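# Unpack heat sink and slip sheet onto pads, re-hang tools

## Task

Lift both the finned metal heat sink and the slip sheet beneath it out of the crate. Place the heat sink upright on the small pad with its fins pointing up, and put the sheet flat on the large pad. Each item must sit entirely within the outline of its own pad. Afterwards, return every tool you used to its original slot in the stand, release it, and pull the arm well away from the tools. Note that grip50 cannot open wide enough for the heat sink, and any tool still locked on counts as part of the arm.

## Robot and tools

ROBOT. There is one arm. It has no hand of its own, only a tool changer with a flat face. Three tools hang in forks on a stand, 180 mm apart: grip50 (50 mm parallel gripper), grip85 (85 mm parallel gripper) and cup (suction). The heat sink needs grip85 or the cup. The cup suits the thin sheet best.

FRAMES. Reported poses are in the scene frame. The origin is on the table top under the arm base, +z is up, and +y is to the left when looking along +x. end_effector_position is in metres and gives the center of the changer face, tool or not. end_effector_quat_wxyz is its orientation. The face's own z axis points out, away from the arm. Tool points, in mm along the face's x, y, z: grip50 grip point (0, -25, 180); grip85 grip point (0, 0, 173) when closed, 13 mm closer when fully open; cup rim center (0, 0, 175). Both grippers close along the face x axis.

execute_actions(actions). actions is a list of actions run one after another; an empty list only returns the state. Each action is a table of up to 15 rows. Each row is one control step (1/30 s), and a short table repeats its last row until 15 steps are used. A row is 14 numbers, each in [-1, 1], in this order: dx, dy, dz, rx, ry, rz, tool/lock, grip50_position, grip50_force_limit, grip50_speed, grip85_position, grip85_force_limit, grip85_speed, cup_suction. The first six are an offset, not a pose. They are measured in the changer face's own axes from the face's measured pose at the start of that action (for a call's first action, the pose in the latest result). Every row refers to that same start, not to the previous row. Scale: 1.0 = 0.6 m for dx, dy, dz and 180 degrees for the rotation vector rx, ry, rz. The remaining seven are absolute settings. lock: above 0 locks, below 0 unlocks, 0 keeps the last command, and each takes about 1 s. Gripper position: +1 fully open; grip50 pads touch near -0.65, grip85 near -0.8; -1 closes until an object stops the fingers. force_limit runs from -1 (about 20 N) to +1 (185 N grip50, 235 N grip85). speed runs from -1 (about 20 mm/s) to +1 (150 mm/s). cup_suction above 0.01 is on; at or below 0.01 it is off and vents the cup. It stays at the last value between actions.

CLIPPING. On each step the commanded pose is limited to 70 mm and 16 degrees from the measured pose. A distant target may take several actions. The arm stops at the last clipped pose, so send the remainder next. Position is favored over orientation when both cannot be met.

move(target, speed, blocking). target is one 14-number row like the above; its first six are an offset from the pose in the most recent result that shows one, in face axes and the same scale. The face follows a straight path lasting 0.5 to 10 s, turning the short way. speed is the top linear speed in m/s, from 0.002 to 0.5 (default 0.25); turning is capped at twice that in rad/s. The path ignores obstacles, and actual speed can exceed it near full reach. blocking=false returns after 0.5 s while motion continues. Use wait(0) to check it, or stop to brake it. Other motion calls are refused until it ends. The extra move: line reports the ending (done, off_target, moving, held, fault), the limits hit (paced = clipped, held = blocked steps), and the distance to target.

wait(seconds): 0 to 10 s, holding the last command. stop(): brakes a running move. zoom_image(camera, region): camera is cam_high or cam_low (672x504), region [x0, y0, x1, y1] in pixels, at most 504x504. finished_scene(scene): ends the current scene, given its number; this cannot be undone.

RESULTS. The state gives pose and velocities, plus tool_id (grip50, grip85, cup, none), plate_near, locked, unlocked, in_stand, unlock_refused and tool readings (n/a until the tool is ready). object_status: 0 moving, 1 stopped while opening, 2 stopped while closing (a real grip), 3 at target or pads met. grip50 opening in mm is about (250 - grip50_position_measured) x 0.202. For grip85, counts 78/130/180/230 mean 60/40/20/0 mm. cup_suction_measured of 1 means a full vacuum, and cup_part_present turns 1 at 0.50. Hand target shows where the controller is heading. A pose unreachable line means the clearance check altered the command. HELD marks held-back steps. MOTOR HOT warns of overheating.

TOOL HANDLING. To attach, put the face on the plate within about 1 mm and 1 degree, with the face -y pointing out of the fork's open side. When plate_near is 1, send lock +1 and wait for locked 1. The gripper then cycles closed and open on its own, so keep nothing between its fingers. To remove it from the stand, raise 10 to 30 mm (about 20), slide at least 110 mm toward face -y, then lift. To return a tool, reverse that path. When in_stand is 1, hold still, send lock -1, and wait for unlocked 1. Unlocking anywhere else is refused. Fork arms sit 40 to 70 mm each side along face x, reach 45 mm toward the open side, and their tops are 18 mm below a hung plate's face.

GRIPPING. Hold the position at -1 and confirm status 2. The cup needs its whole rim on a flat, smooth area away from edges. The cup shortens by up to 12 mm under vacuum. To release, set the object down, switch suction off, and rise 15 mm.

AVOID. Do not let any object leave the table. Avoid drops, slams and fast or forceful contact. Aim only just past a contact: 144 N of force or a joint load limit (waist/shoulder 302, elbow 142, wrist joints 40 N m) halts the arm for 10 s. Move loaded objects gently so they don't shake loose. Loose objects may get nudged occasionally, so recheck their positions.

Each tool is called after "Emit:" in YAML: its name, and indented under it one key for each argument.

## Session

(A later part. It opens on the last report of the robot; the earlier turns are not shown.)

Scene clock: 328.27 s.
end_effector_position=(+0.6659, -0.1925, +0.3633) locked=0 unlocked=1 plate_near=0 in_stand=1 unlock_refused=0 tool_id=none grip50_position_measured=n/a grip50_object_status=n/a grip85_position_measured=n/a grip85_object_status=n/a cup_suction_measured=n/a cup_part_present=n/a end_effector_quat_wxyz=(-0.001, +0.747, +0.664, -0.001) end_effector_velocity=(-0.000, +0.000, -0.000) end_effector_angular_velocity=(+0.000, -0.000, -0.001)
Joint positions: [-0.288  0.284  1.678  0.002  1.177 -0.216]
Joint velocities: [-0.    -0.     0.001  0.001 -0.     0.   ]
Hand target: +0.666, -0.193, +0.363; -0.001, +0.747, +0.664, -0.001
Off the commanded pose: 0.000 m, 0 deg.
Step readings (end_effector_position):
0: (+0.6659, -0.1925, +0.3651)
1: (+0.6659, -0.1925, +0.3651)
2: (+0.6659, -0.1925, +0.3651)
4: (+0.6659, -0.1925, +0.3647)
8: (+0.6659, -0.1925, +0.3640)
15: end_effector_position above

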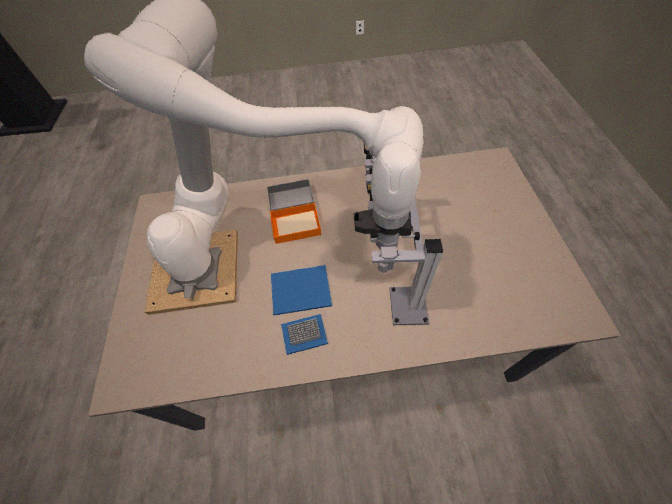

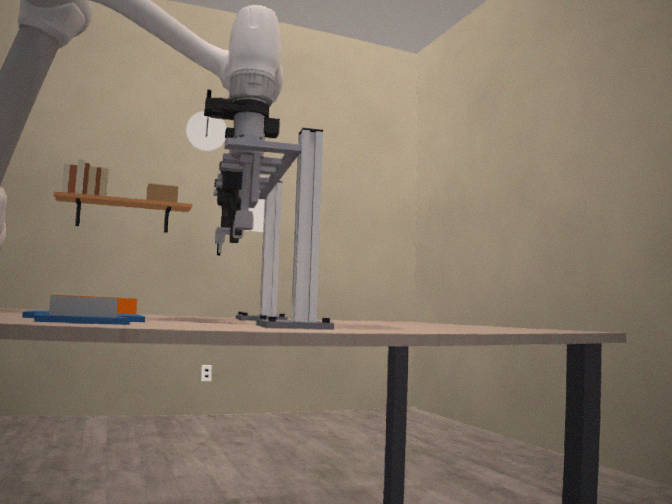

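Emit:
execute_actions:
  actions:
    - [[0,0,0.0003,0,0,0,0,1,0,0,1,0,0,0],[0,0,0.0006,0,0,0,0,1,0,0,1,0,0,0],[0,0,0.0009,0,0,0,0,1,0,0,1,0,0,0],[0,0,0.0012,0,0,0,0,1,0,0,1,0,0,0],[0,0,0.0015,0,0,0,0,1,0,0,1,0,0,0],[0,0,0.0018,0,0,0,0,1,0,0,1,0,0,0],[0,0,0.0021,0,0,0,0,1,0,0,1,0,0,0],[0,0,0.0023,0,0,0,0,1,0,0,1,0,0,0]]

Scene clock: 333.13 s.
end_effector_position=(+0.6659, -0.1925, +0.3620) locked=0 unlocked=1 plate_near=0 in_stand=1 unlock_refused=0 tool_id=none grip50_position_measured=n/a grip50_object_status=n/a grip85_position_measured=n/a grip85_object_status=n/a cup_suction_measured=n/a cup_part_present=n/a end_effector_quat_wxyz=(-0.001, +0.747, +0.664, -0.001) end_effector_velocity=(-0.000, +0.000, -0.001) end_effector_angular_velocity=(+0.001, +0.001, -0.000)
Joint positions: [-0.288  0.285  1.68   0.002  1.175 -0.216]
Joint velocities: [ 0.     0.001  0.001  0.001 -0.001  0.   ]
Hand target: +0.666, -0.193, +0.362; -0.001, +0.747, +0.664, -0.001
Off the commanded pose: 0.000 m, 0 deg.
Step readings (end_effector_position):
0: (+0.6659, -0.1925, +0.3633)
1: (+0.6659, -0.1925, +0.3633)
2: (+0.6659, -0.1925, +0.3633)
4: (+0.6659, -0.1925, +0.3629)
8: (+0.6659, -0.1925, +0.3622)
15: end_effector_position above

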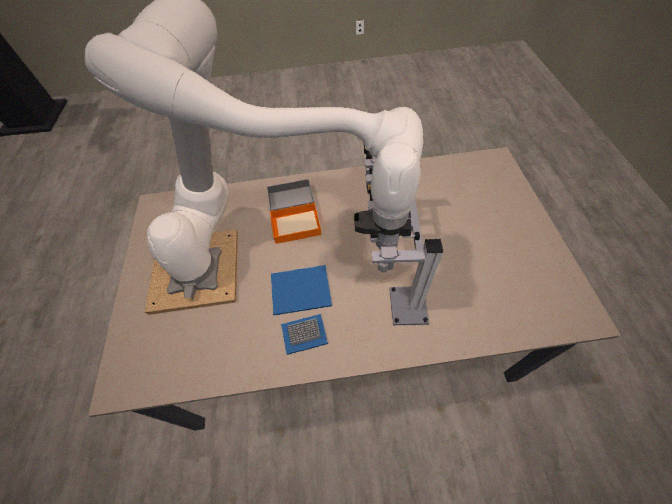

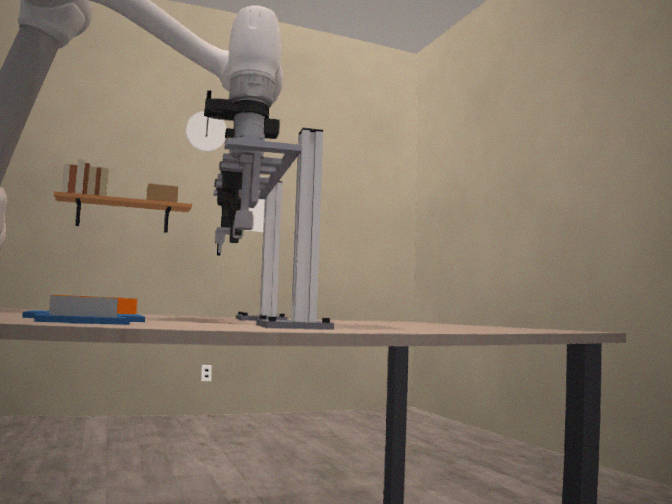

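Emit:
execute_actions:
  actions:
    - [[0,0,0.0003,0,0,0,0,1,0,0,1,0,0,0],[0,0,0.0006,0,0,0,0,1,0,0,1,0,0,0],[0,0,0.0009,0,0,0,0,1,0,0,1,0,0,0],[0,0,0.0012,0,0,0,0,1,0,0,1,0,0,0],[0,0,0.0014,0,0,0,0,1,0,0,1,0,0,0]]

Scene clock: 335.80 s.
end_effector_position=(+0.6659, -0.1925, +0.3611) locked=0 unlocked=1 plate_near=1 in_stand=1 unlock_refused=0 tool_id=none grip50_position_measured=n/a grip50_object_status=n/a grip85_position_measured=n/a grip85_object_status=n/a cup_suction_measured=n/a cup_part_present=n/a end_effector_quat_wxyz=(-0.001, +0.747, +0.664, -0.001) end_effector_velocity=(-0.000, +0.000, +0.001) end_effector_angular_velocity=(+0.000, -0.002, +0.000)
Joint positions: [-0.288  0.286  1.68   0.002  1.174 -0.216]
Joint velocities: [-0.    -0.001  0.     0.001 -0.    -0.001]
Hand target: +0.666, -0.193, +0.361; -0.001, +0.747, +0.664, -0.001
Off the commanded pose: 0.000 m, 0 deg.
Step readings (end_effector_position):
0: (+0.6659, -0.1925, +0.3620)
1: (+0.6659, -0.1925, +0.3620)
2: (+0.6659, -0.1925, +0.3619)
4: (+0.6659, -0.1925, +0.3615)
8: (+0.6659, -0.1925, +0.3611)
15: end_effector_position above

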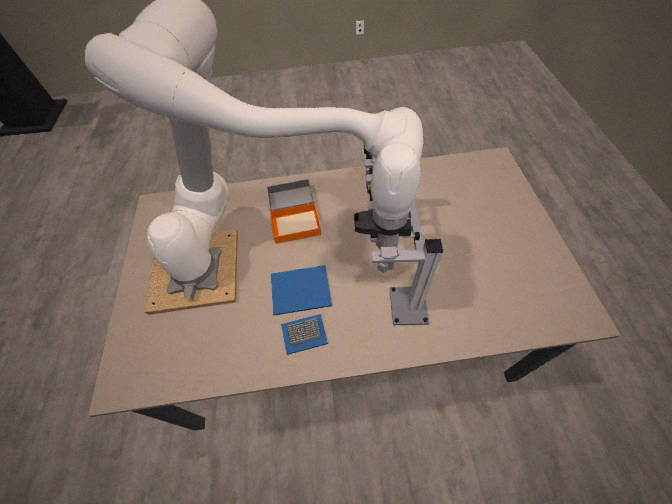

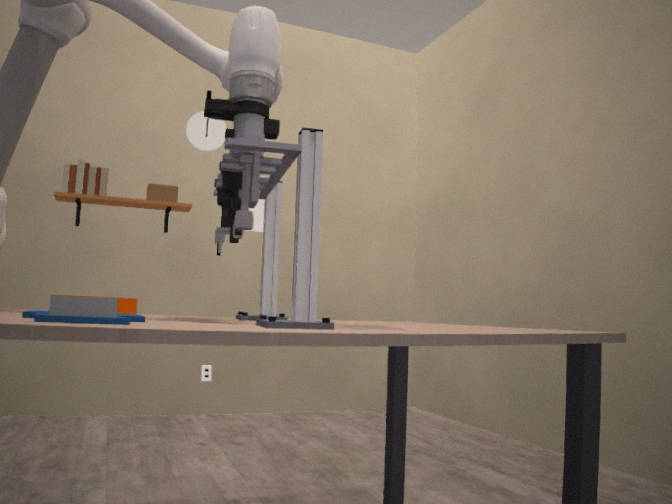

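plate_near=1. Lock.

Emit:
execute_actions:
  actions:
    - [[0,0,0,0,0,0,1,1,0,0,1,0,0,0]]

Emit:
zoom_image:
  camera: "cam_high"
  region: [260, 190, 330, 250]

Scene clock: 338.70 s.
end_effector_position=(+0.6659, -0.1925, +0.3610) locked=0 unlocked=0 plate_near=1 in_stand=1 unlock_refused=0 tool_id=none grip50_position_measured=n/a grip50_object_status=n/a grip85_position_measured=n/a grip85_object_status=n/a cup_suction_measured=n/a cup_part_present=n/a end_effector_quat_wxyz=(-0.001, +0.747, +0.664, -0.001) end_effector_velocity=(-0.000, +0.000, -0.001) end_effector_angular_velocity=(+0.001, +0.002, -0.001)
Joint positions: [-0.288  0.286  1.681  0.002  1.174 -0.216]
Joint velocities: [0.    0.001 0.    0.    0.    0.001]
Hand target: +0.666, -0.193, +0.361; -0.001, +0.747, +0.664, -0.001
Off the commanded pose: 0.000 m, 0 deg.
Step readings (end_effector_position):
0: (+0.6659, -0.1925, +0.3611)
1: (+0.6659, -0.1925, +0.3611)
2: (+0.6659, -0.1925, +0.3611)
4: (+0.6659, -0.1925, +0.3611)
8: (+0.6659, -0.1925, +0.3611)
15: end_effector_position above

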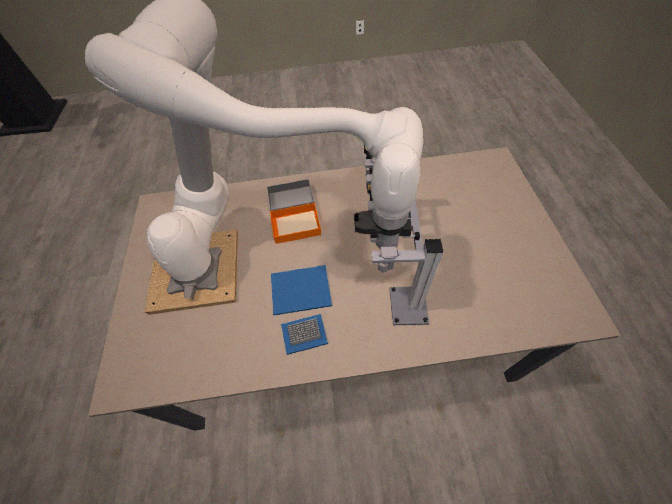

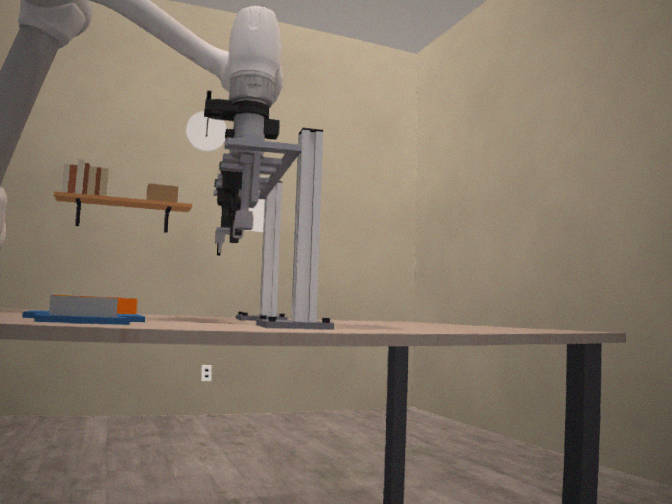

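Region (260, 190, 330, 250) of cam_high's 672x504 image, scaled by 7.200, with more detail than that image has; it fills the top 432 rows of this view, and the rest is white.

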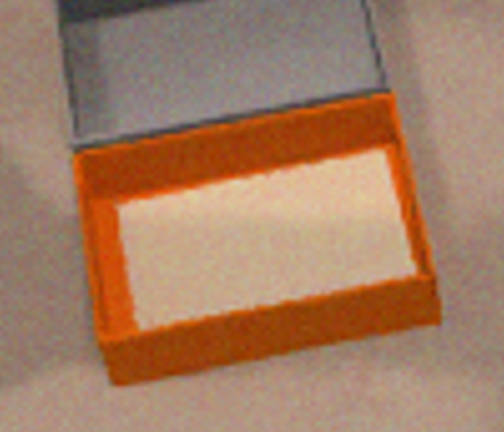

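Emit:
wait:
  seconds: 0

Scene clock: 343.33 s.
end_effector_position=(+0.6659, -0.1925, +0.3611) locked=1 unlocked=0 plate_near=1 in_stand=1 unlock_refused=0 tool_id=cup grip50_position_measured=n/a grip50_object_status=n/a grip85_position_measured=n/a grip85_object_status=n/a cup_suction_measured=0.01 cup_part_present=0 end_effector_quat_wxyz=(-0.001, +0.747, +0.664, -0.001) end_effector_velocity=(-0.000, -0.000, -0.001) end_effector_angular_velocity=(-0.000, +0.001, -0.000)
Joint positions: [-0.288  0.286  1.68   0.002  1.174 -0.216]
Joint velocities: [ 0.     0.     0.001 -0.001 -0.001  0.   ]
Hand target: +0.666, -0.193, +0.361; -0.001, +0.747, +0.664, -0.001
Off the commanded pose: 0.000 m, 0 deg.

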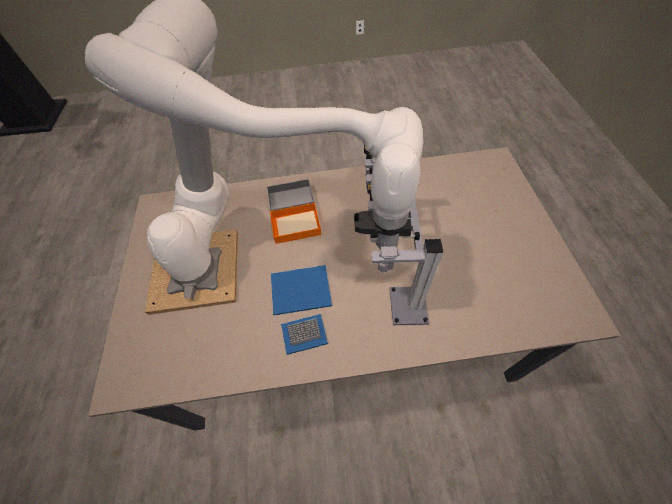

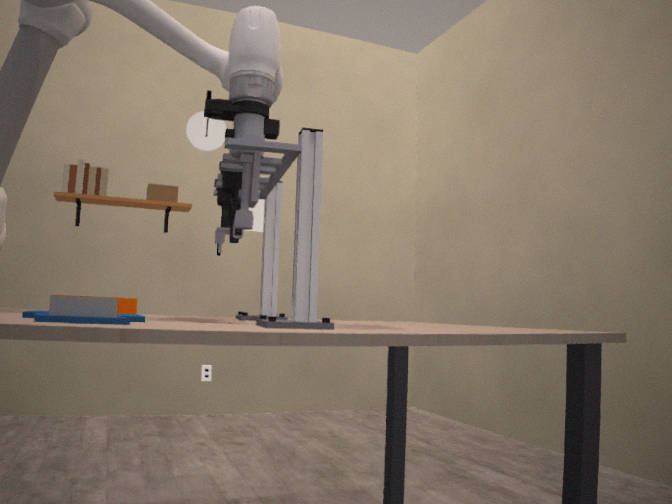

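Cup locked at (0.6659,-0.1925,0.3611). Lift and slide out.

Emit:
move:
  target: [0,0,-0.0325,0,0,0,0,1,0,0,1,0,0,0]
  speed: 0.06

Emit:
move:
  target: [0,-0.2333,0,0,0,0,0,1,0,0,1,0,0,0]
  speed: 0.2

Scene clock: 347.50 s.
end_effector_position=(+0.6660, -0.1925, +0.3806) locked=1 unlocked=0 plate_near=1 in_stand=0 unlock_refused=0 tool_id=cup grip50_position_measured=n/a grip50_object_status=n/a grip85_position_measured=n/a grip85_object_status=n/a cup_suction_measured=0.01 cup_part_present=0 end_effector_quat_wxyz=(-0.001, +0.747, +0.664, -0.001) end_effector_velocity=(+0.000, -0.000, +0.000) end_effector_angular_velocity=(-0.001, -0.001, -0.000)
Joint positions: [-0.288  0.274  1.659  0.002  1.207 -0.216]
Joint velocities: [-0.    -0.    -0.    -0.001 -0.     0.   ]
Hand target: +0.666, -0.193, +0.381; -0.001, +0.747, +0.664, -0.001
Off the commanded pose: 0.000 m, 0 deg.
move: done

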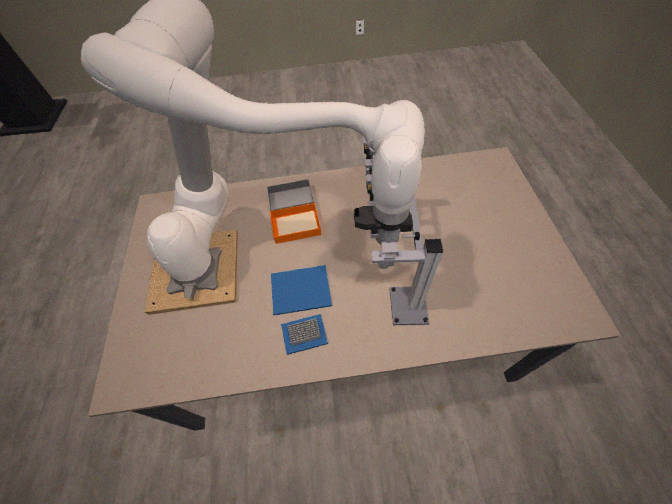

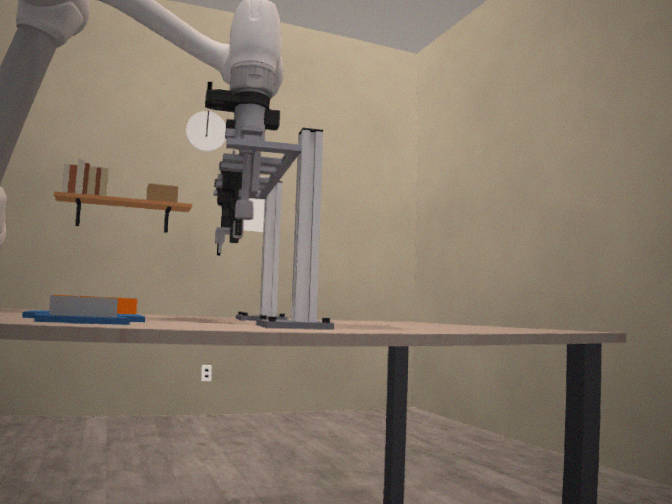

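Scene clock: 348.57 s.
end_effector_position=(+0.5270, -0.1761, +0.3807) locked=1 unlocked=0 plate_near=1 in_stand=0 unlock_refused=0 tool_id=cup grip50_position_measured=n/a grip50_object_status=n/a grip85_position_measured=n/a grip85_object_status=n/a cup_suction_measured=0.01 cup_part_present=0 end_effector_quat_wxyz=(-0.001, +0.747, +0.664, -0.001) end_effector_velocity=(-0.000, +0.000, -0.000) end_effector_angular_velocity=(+0.000, +0.001, +0.001)
Joint positions: [-0.342  0.063  1.913  0.002  1.164 -0.27 ]
Joint velocities: [-0.    -0.     0.001  0.     0.    -0.001]
Hand target: +0.527, -0.176, +0.381; -0.001, +0.747, +0.664, -0.001
Off the commanded pose: 0.000 m, 0 deg.
move: done

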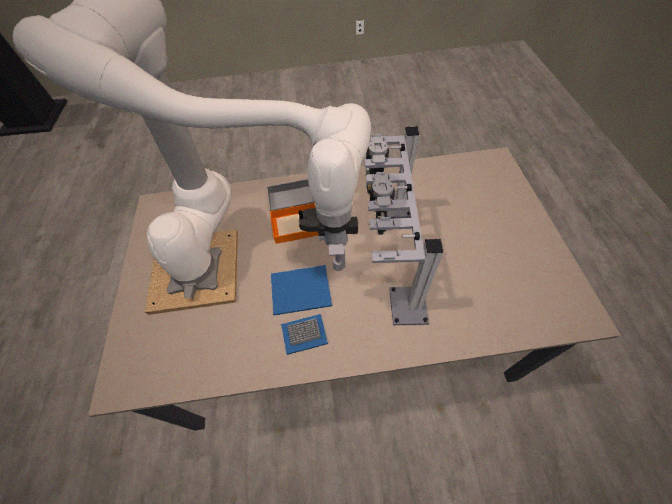

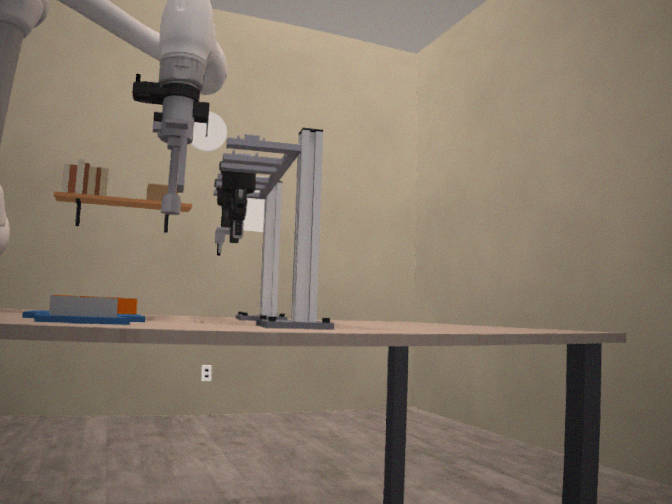

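Emit:
move:
  target: [0.5408,-0.282,0.2678,0,0,-0.0233,0,1,0,0,1,0,0,0]
  speed: 0.35

Emit:
zoom_image:
  camera: "cam_high"
  region: [260, 190, 330, 250]

Scene clock: 355.30 s.
end_effector_position=(+0.3967, +0.1655, +0.2199) locked=1 unlocked=0 plate_near=1 in_stand=0 unlock_refused=0 tool_id=cup grip50_position_measured=n/a grip50_object_status=n/a grip85_position_measured=n/a grip85_object_status=n/a cup_suction_measured=0.01 cup_part_present=0 end_effector_quat_wxyz=(-0.000, +0.723, +0.691, -0.001) end_effector_velocity=(-0.000, +0.000, -0.000) end_effector_angular_velocity=(-0.001, +0.000, +0.000)
Joint positions: [ 0.36   0.031  2.292 -0.002  0.816  0.361]
Joint velocities: [ 0.001 -0.     0.    -0.001  0.     0.001]
Hand target: +0.397, +0.166, +0.220; -0.000, +0.723, +0.691, -0.001
Off the commanded pose: 0.001 m, 0 deg.
move: done

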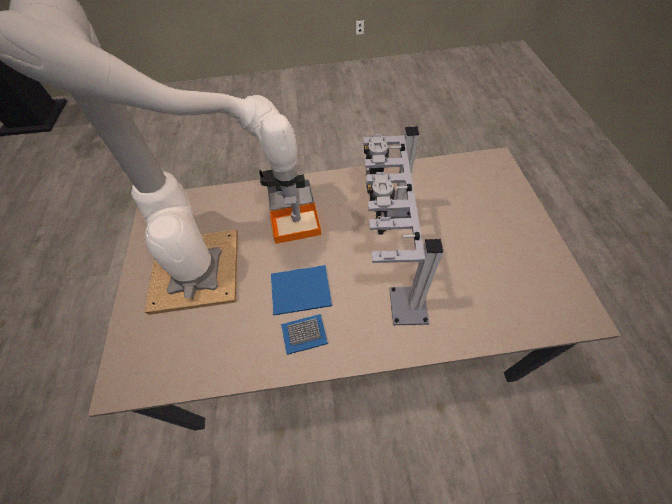

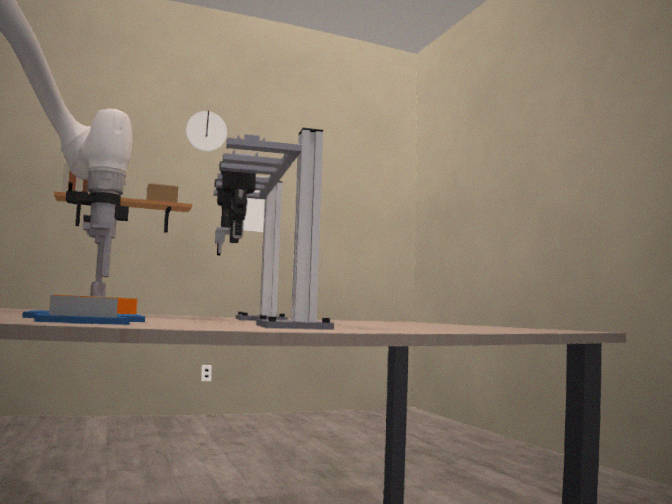

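Region (260, 190, 330, 250) of cam_high's 672x504 image, scaled by 7.200, with more detail than that image has; it fills the top 432 rows of this view, and the rest is white.

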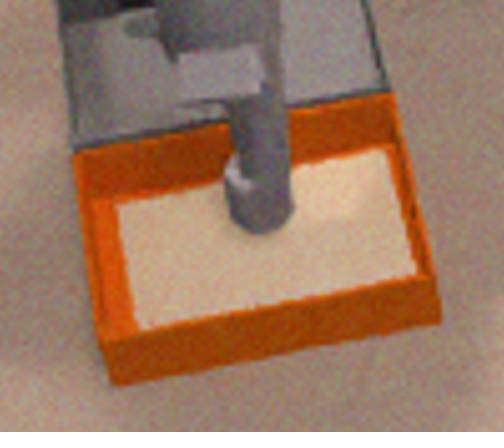

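Emit:
move:
  target: [0.0008,0.0005,0.0645,0,0,0,0,1,0,0,1,0,0,1]
  speed: 0.07

Scene clock: 358.80 s.
end_effector_position=(+0.3970, +0.1659, +0.1812) locked=1 unlocked=0 plate_near=1 in_stand=0 unlock_refused=0 tool_id=cup grip50_position_measured=n/a grip50_object_status=n/a grip85_position_measured=n/a grip85_object_status=n/a cup_suction_measured=0.01 cup_part_present=0 end_effector_quat_wxyz=(-0.000, +0.723, +0.691, -0.001) end_effector_velocity=(+0.001, +0.000, +0.000) end_effector_angular_velocity=(-0.000, -0.002, +0.000)
Joint positions: [ 0.361  0.092  2.324 -0.002  0.723  0.362]
Joint velocities: [ 0.    -0.    -0.001 -0.001 -0.001  0.001]
Hand target: +0.397, +0.166, +0.181; -0.000, +0.723, +0.691, -0.001
Off the commanded pose: 0.000 m, 0 deg.
move: done

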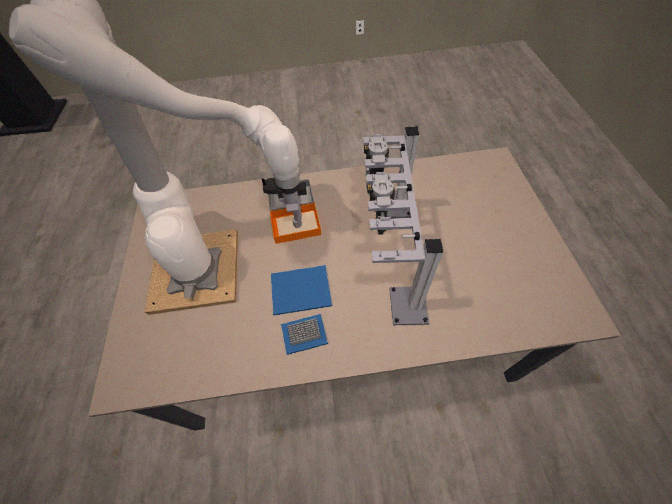

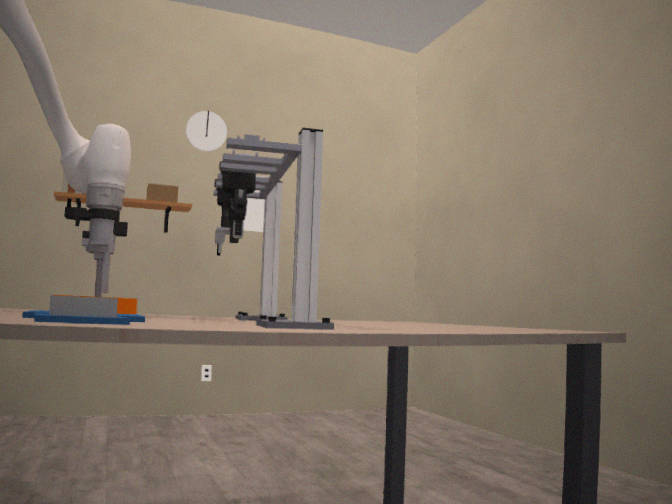

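Emit:
execute_actions:
  actions:
    - [[0,0,0.0004,0,0,0,0,1,0,0,1,0,0,1],[0,0,0.0008,0,0,0,0,1,0,0,1,0,0,1],[0,0,0.0012,0,0,0,0,1,0,0,1,0,0,1],[0,0,0.0016,0,0,0,0,1,0,0,1,0,0,1],[0,0,0.002,0,0,0,0,1,0,0,1,0,0,1],[0,0,0.0024,0,0,0,0,1,0,0,1,0,0,1],[0,0,0.0028,0,0,0,0,1,0,0,1,0,0,1],[0,0,0.0032,0,0,0,0,1,0,0,1,0,0,1]]

Scene clock: 363.40 s.
end_effector_position=(+0.3970, +0.1659, +0.1793) locked=1 unlocked=0 plate_near=1 in_stand=0 unlock_refused=0 tool_id=cup grip50_position_measured=n/a grip50_object_status=n/a grip85_position_measured=n/a grip85_object_status=n/a cup_suction_measured=0.94 cup_part_present=1 end_effector_quat_wxyz=(-0.000, +0.723, +0.691, -0.001) end_effector_velocity=(-0.001, -0.000, -0.001) end_effector_angular_velocity=(-0.000, +0.002, -0.001)
Joint positions: [ 0.361  0.096  2.326 -0.002  0.718  0.362]
Joint velocities: [-0.     0.001  0.002  0.001 -0.     0.001]
Hand target: +0.397, +0.166, +0.179; -0.000, +0.723, +0.691, -0.001
Off the commanded pose: 0.000 m, 0 deg.
Step readings (end_effector_position):
0: (+0.3970, +0.1659, +0.1812)
1: (+0.3970, +0.1659, +0.1812)
2: (+0.3970, +0.1659, +0.1811)
4: (+0.3970, +0.1659, +0.1806)
8: (+0.3970, +0.1659, +0.1797)
15: end_effector_position above

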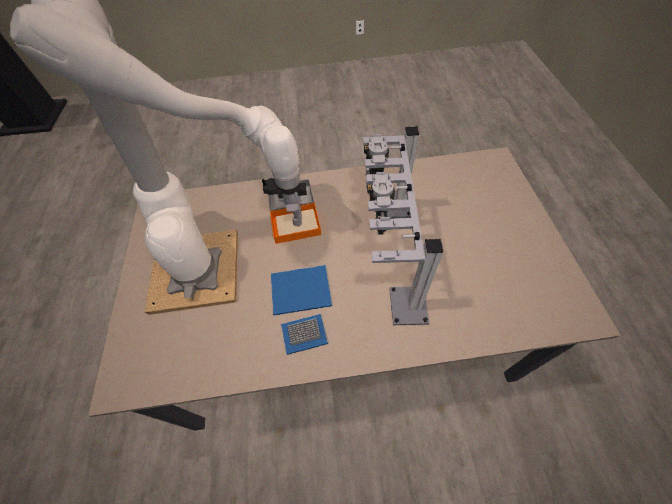

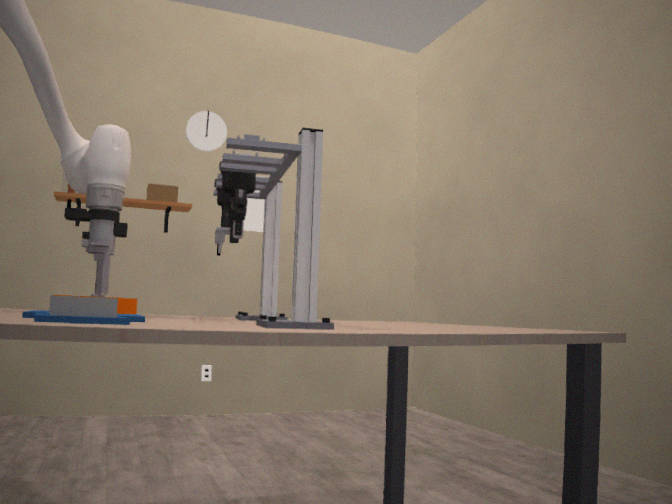

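Emit:
move:
  target: [0,-0.003,-0.0928,0,0,0,0,1,0,0,1,0,0,1]
  speed: 0.1

Emit:
zoom_image:
  camera: "cam_high"
  region: [260, 185, 330, 245]

Scene clock: 368.03 s.
end_effector_position=(+0.3953, +0.1661, +0.2349) locked=1 unlocked=0 plate_near=1 in_stand=0 unlock_refused=0 tool_id=cup grip50_position_measured=n/a grip50_object_status=n/a grip85_position_measured=n/a grip85_object_status=n/a cup_suction_measured=0.96 cup_part_present=1 end_effector_quat_wxyz=(-0.000, +0.723, +0.691, -0.001) end_effector_velocity=(+0.000, -0.000, +0.001) end_effector_angular_velocity=(+0.001, -0.002, +0.000)
Joint positions: [ 0.362  0.008  2.28  -0.002  0.852  0.363]
Joint velocities: [-0.    -0.001 -0.    -0.    -0.    -0.   ]
Hand target: +0.395, +0.166, +0.235; -0.000, +0.723, +0.691, -0.001
Off the commanded pose: 0.000 m, 0 deg.
move: done

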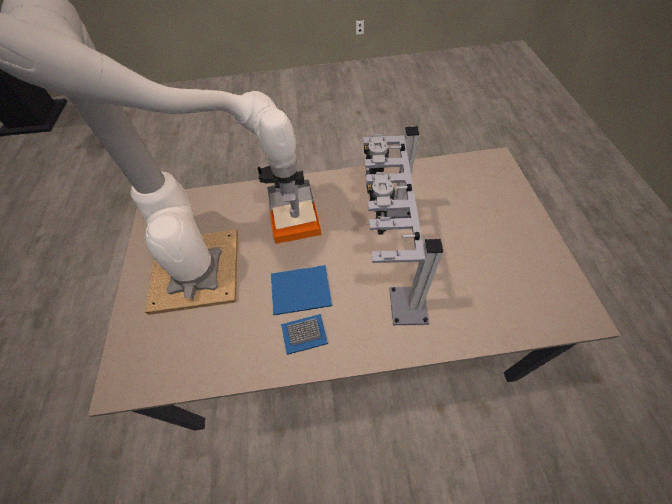

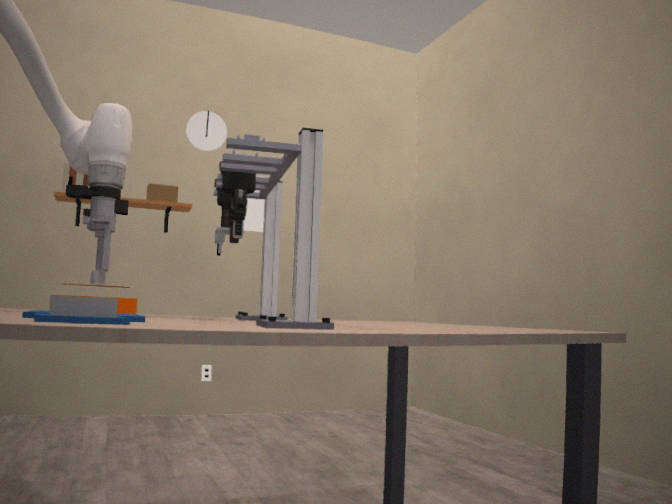

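Region (260, 185, 330, 245) of cam_high's 672x504 image, scaled by 7.200, with more detail than that image has; it fills the top 432 rows of this view, and the rest is white.

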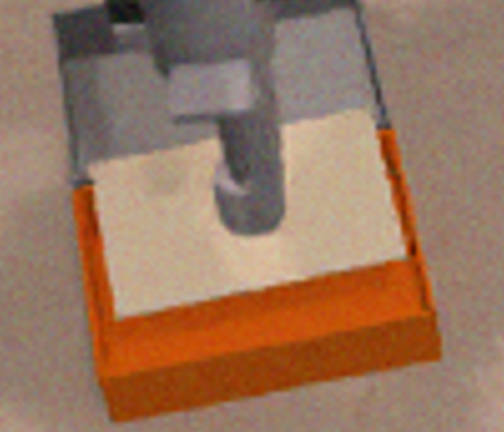

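Emit:
move:
  target: [-0.497,0.0076,0.0582,0,0,0.0233,0,1,0,0,1,0,0,1]
  speed: 0.25

Emit:
zoom_image:
  camera: "cam_high"
  region: [260, 250, 344, 325]

Emit:
zoom_image:
  camera: "cam_low"
  region: [10, 260, 170, 340]

Scene clock: 379.20 s.
end_effector_position=(+0.3866, -0.1316, +0.2003) locked=1 unlocked=0 plate_near=1 in_stand=0 unlock_refused=0 tool_id=cup grip50_position_measured=n/a grip50_object_status=n/a grip85_position_measured=n/a grip85_object_status=n/a cup_suction_measured=0.96 cup_part_present=1 end_effector_quat_wxyz=(-0.001, +0.747, +0.664, -0.001) end_effector_velocity=(+0.000, -0.000, +0.000) end_effector_angular_velocity=(-0.000, -0.000, -0.001)
Joint positions: [-0.37   0.028  2.345  0.003  0.766 -0.299]
Joint velocities: [-0.001  0.    -0.    -0.     0.     0.   ]
Hand target: +0.387, -0.132, +0.200; -0.001, +0.747, +0.664, -0.001
Off the commanded pose: 0.001 m, 0 deg.
move: done

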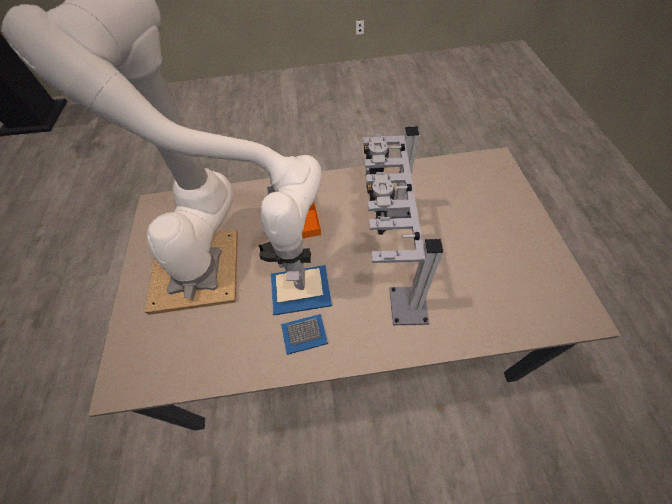

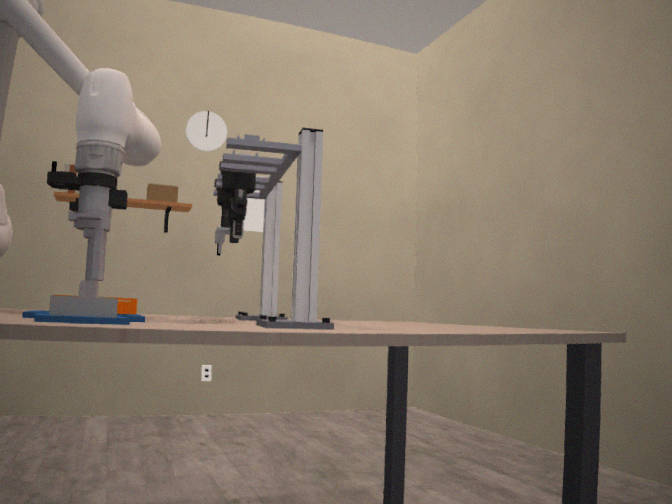

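Region (260, 250, 344, 325) of cam_high's 672x504 image, scaled by 6.000, with more detail than that image has; it fills the top 450 rows of this view, and the rest is white.

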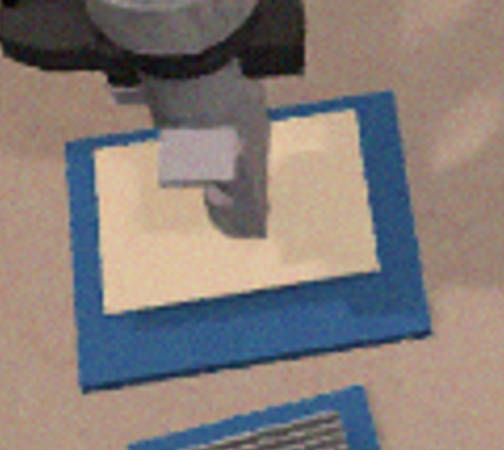

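Region (10, 260, 170, 340) of cam_low's 672x504 image, scaled by 3.150, with more detail than that image has.

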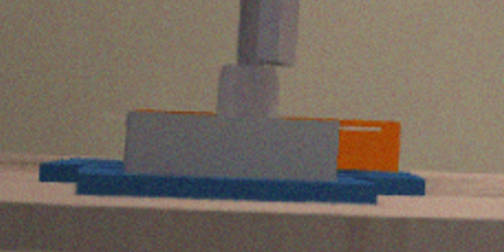

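Emit:
move:
  target: [-0.0015,0.0025,0.0388,0,0,0,0,1,0,0,1,0,0,1]
  speed: 0.06

Emit:
zoom_image:
  camera: "cam_low"
  region: [105, 290, 155, 330]

Emit:
zoom_image:
  camera: "cam_low"
  region: [15, 290, 65, 330]

Scene clock: 391.10 s.
end_effector_position=(+0.3879, -0.1327, +0.1770) locked=1 unlocked=0 plate_near=1 in_stand=0 unlock_refused=0 tool_id=cup grip50_position_measured=n/a grip50_object_status=n/a grip85_position_measured=n/a grip85_object_status=n/a cup_suction_measured=0.96 cup_part_present=1 end_effector_quat_wxyz=(-0.001, +0.747, +0.664, -0.001) end_effector_velocity=(+0.000, -0.000, +0.000) end_effector_angular_velocity=(-0.000, -0.001, -0.000)
Joint positions: [-0.371  0.07   2.362  0.003  0.708 -0.3  ]
Joint velocities: [ 0.    -0.    -0.    -0.    -0.     0.001]
Hand target: +0.388, -0.133, +0.177; -0.001, +0.747, +0.664, -0.001
Off the commanded pose: 0.000 m, 0 deg.
move: done

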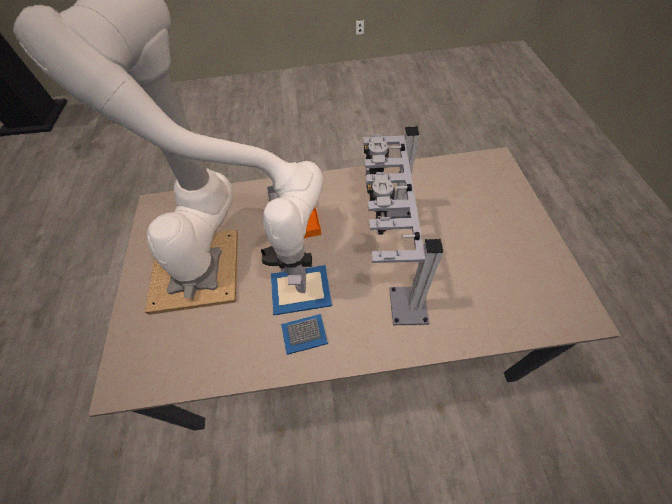

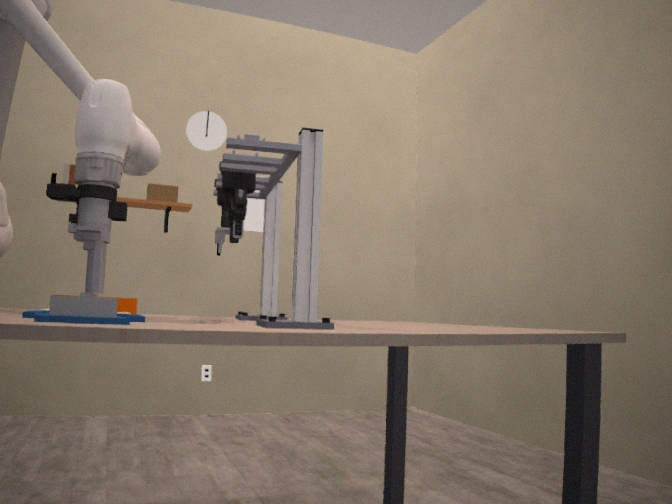

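Region (105, 290, 155, 330) of cam_low's 672x504 image, scaled by 10.080, with more detail than that image has; it fills the top 403 rows of this view, and the rest is white.

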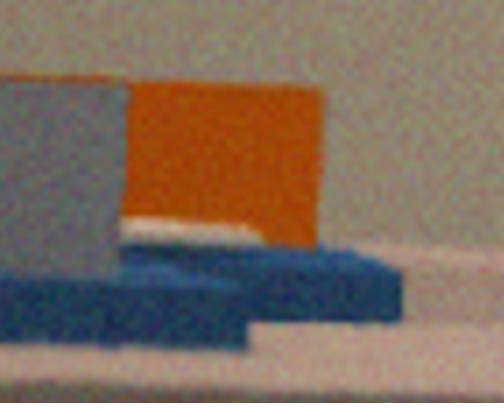

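Region (15, 290, 65, 330) of cam_low's 672x504 image, scaled by 10.080, with more detail than that image has; it fills the top 403 rows of this view, and the rest is white.

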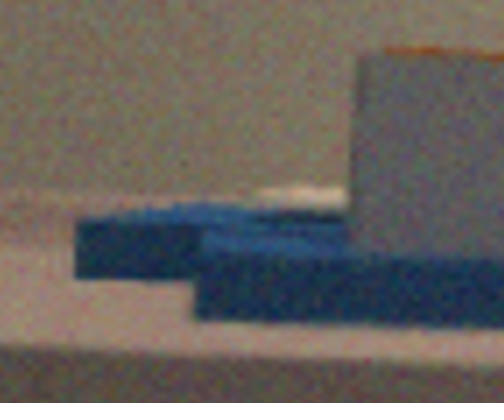

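Emit:
execute_actions:
  actions:
    - [[0,0,0.0004,0,0,0,0,1,0,0,1,0,0,1],[0,0,0.0008,0,0,0,0,1,0,0,1,0,0,1],[0,0,0.0012,0,0,0,0,1,0,0,1,0,0,1],[0,0,0.0016,0,0,0,0,1,0,0,1,0,0,1],[0,0,0.002,0,0,0,0,1,0,0,1,0,0,1],[0,0,0.0024,0,0,0,0,1,0,0,1,0,0,1],[0,0,0.0028,0,0,0,0,1,0,0,1,0,0,1],[0,0,0.0031,0,0,0,0,1,0,0,1,0,0,1],[0,0,0.0033,0,0,0,0,1,0,0,1,0,0,1],[0,0,0.0033,0,0,0,0,1,0,0,1,0,0,1],[0,0,0.0033,0,0,0,0,1,0,0,1,0,0,1],[0,0,0.0033,0,0,0,0,1,0,0,1,0,0,0]]

Scene clock: 399.40 s.
end_effector_position=(+0.3879, -0.1327, +0.1751) locked=1 unlocked=0 plate_near=1 in_stand=0 unlock_refused=0 tool_id=cup grip50_position_measured=n/a grip50_object_status=n/a grip85_position_measured=n/a grip85_object_status=n/a cup_suction_measured=0.01 cup_part_present=0 end_effector_quat_wxyz=(-0.001, +0.747, +0.664, -0.001) end_effector_velocity=(+0.000, -0.000, -0.000) end_effector_angular_velocity=(-0.000, +0.000, -0.000)
Joint positions: [-0.371  0.073  2.364  0.003  0.703 -0.3  ]
Joint velocities: [ 0.     0.001 -0.    -0.001 -0.     0.001]
Hand target: +0.388, -0.133, +0.175; -0.001, +0.747, +0.664, -0.001
Off the commanded pose: 0.000 m, 0 deg.
Step readings (end_effector_position):
0: (+0.3879, -0.1327, +0.1770)
1: (+0.3879, -0.1327, +0.1770)
2: (+0.3879, -0.1327, +0.1769)
4: (+0.3879, -0.1327, +0.1765)
8: (+0.3879, -0.1327, +0.1755)
15: end_effector_position above

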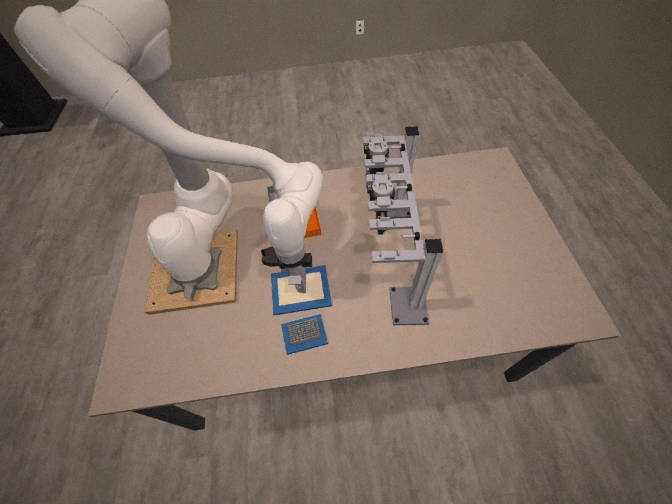

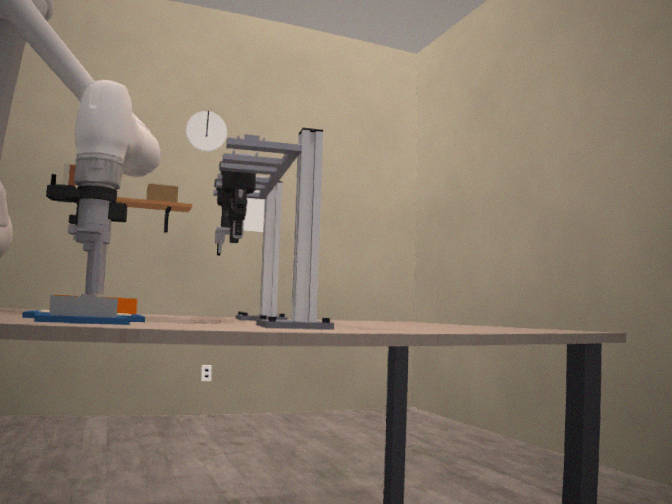

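Emit:
move:
  target: [0,0,-0.0333,0,0,0,0,1,0,0,1,0,0,0]
  speed: 0.07

Scene clock: 402.33 s.
end_effector_position=(+0.3880, -0.1326, +0.1950) locked=1 unlocked=0 plate_near=1 in_stand=0 unlock_refused=0 tool_id=cup grip50_position_measured=n/a grip50_object_status=n/a grip85_position_measured=n/a grip85_object_status=n/a cup_suction_measured=0.01 cup_part_present=0 end_effector_quat_wxyz=(-0.001, +0.747, +0.664, -0.001) end_effector_velocity=(+0.001, -0.000, -0.000) end_effector_angular_velocity=(+0.000, +0.000, -0.001)
Joint positions: [-0.371  0.039  2.347  0.003  0.753 -0.3  ]
Joint velocities: [-0.     0.001 -0.001  0.001 -0.     0.001]
Hand target: +0.388, -0.133, +0.195; -0.001, +0.747, +0.664, -0.001
Off the commanded pose: 0.000 m, 0 deg.
move: done

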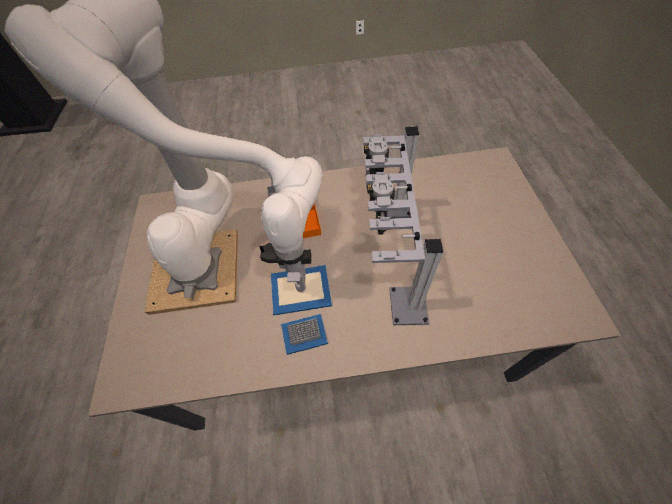

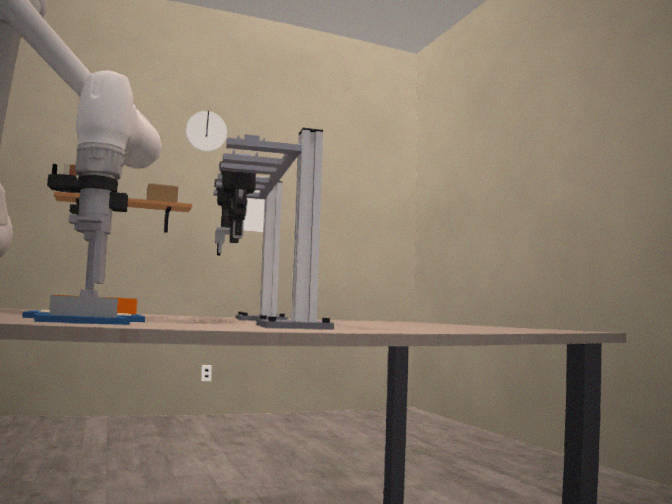

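Emit:
move:
  target: [-0.04485,0.23857,-0.3095,0,0,0,0,1,0,0,1,0,0,0]
  speed: 0.3

Emit:
zoom_image:
  camera: "cam_high"
  region: [255, 255, 355, 360]

Scene clock: 407.70 s.
end_effector_position=(+0.5272, -0.1761, +0.3805) locked=1 unlocked=0 plate_near=1 in_stand=0 unlock_refused=0 tool_id=cup grip50_position_measured=n/a grip50_object_status=n/a grip85_position_measured=n/a grip85_object_status=n/a cup_suction_measured=0.01 cup_part_present=0 end_effector_quat_wxyz=(-0.001, +0.747, +0.664, -0.001) end_effector_velocity=(+0.001, -0.000, +0.000) end_effector_angular_velocity=(-0.001, -0.002, -0.000)
Joint positions: [-0.342  0.063  1.913  0.002  1.164 -0.27 ]
Joint velocities: [ 0.     0.    -0.001 -0.001 -0.001  0.   ]
Hand target: +0.527, -0.176, +0.381; -0.001, +0.747, +0.664, -0.001
Off the commanded pose: 0.000 m, 0 deg.
move: done

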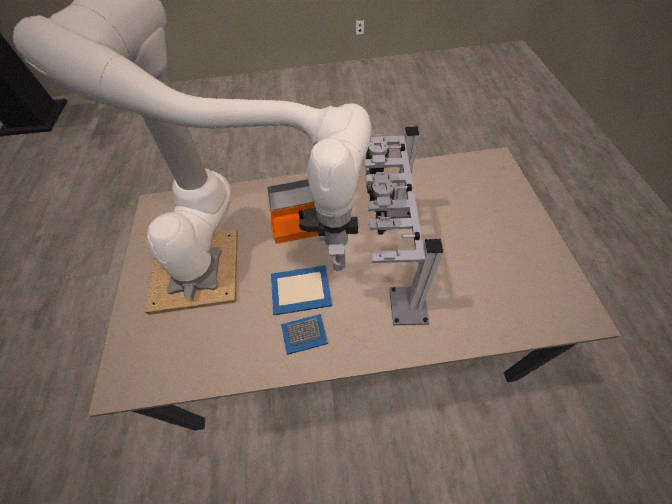

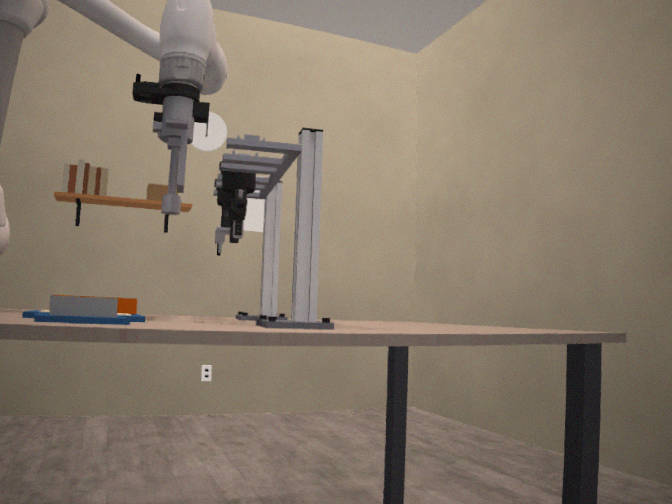

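Region (255, 255, 355, 360) of cam_high's 672x504 image, scaled by 4.800, with more detail than that image has; it fills the left 480 columns of this view, and the rest is white.

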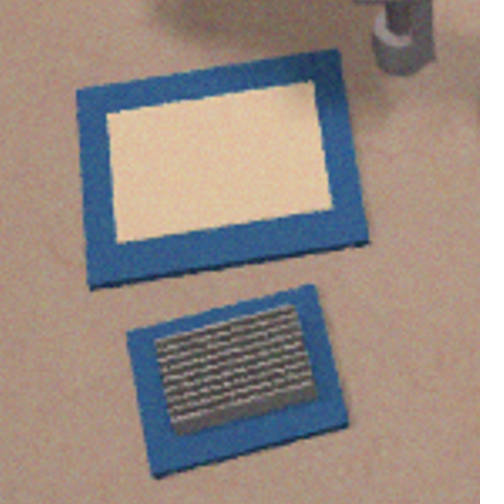

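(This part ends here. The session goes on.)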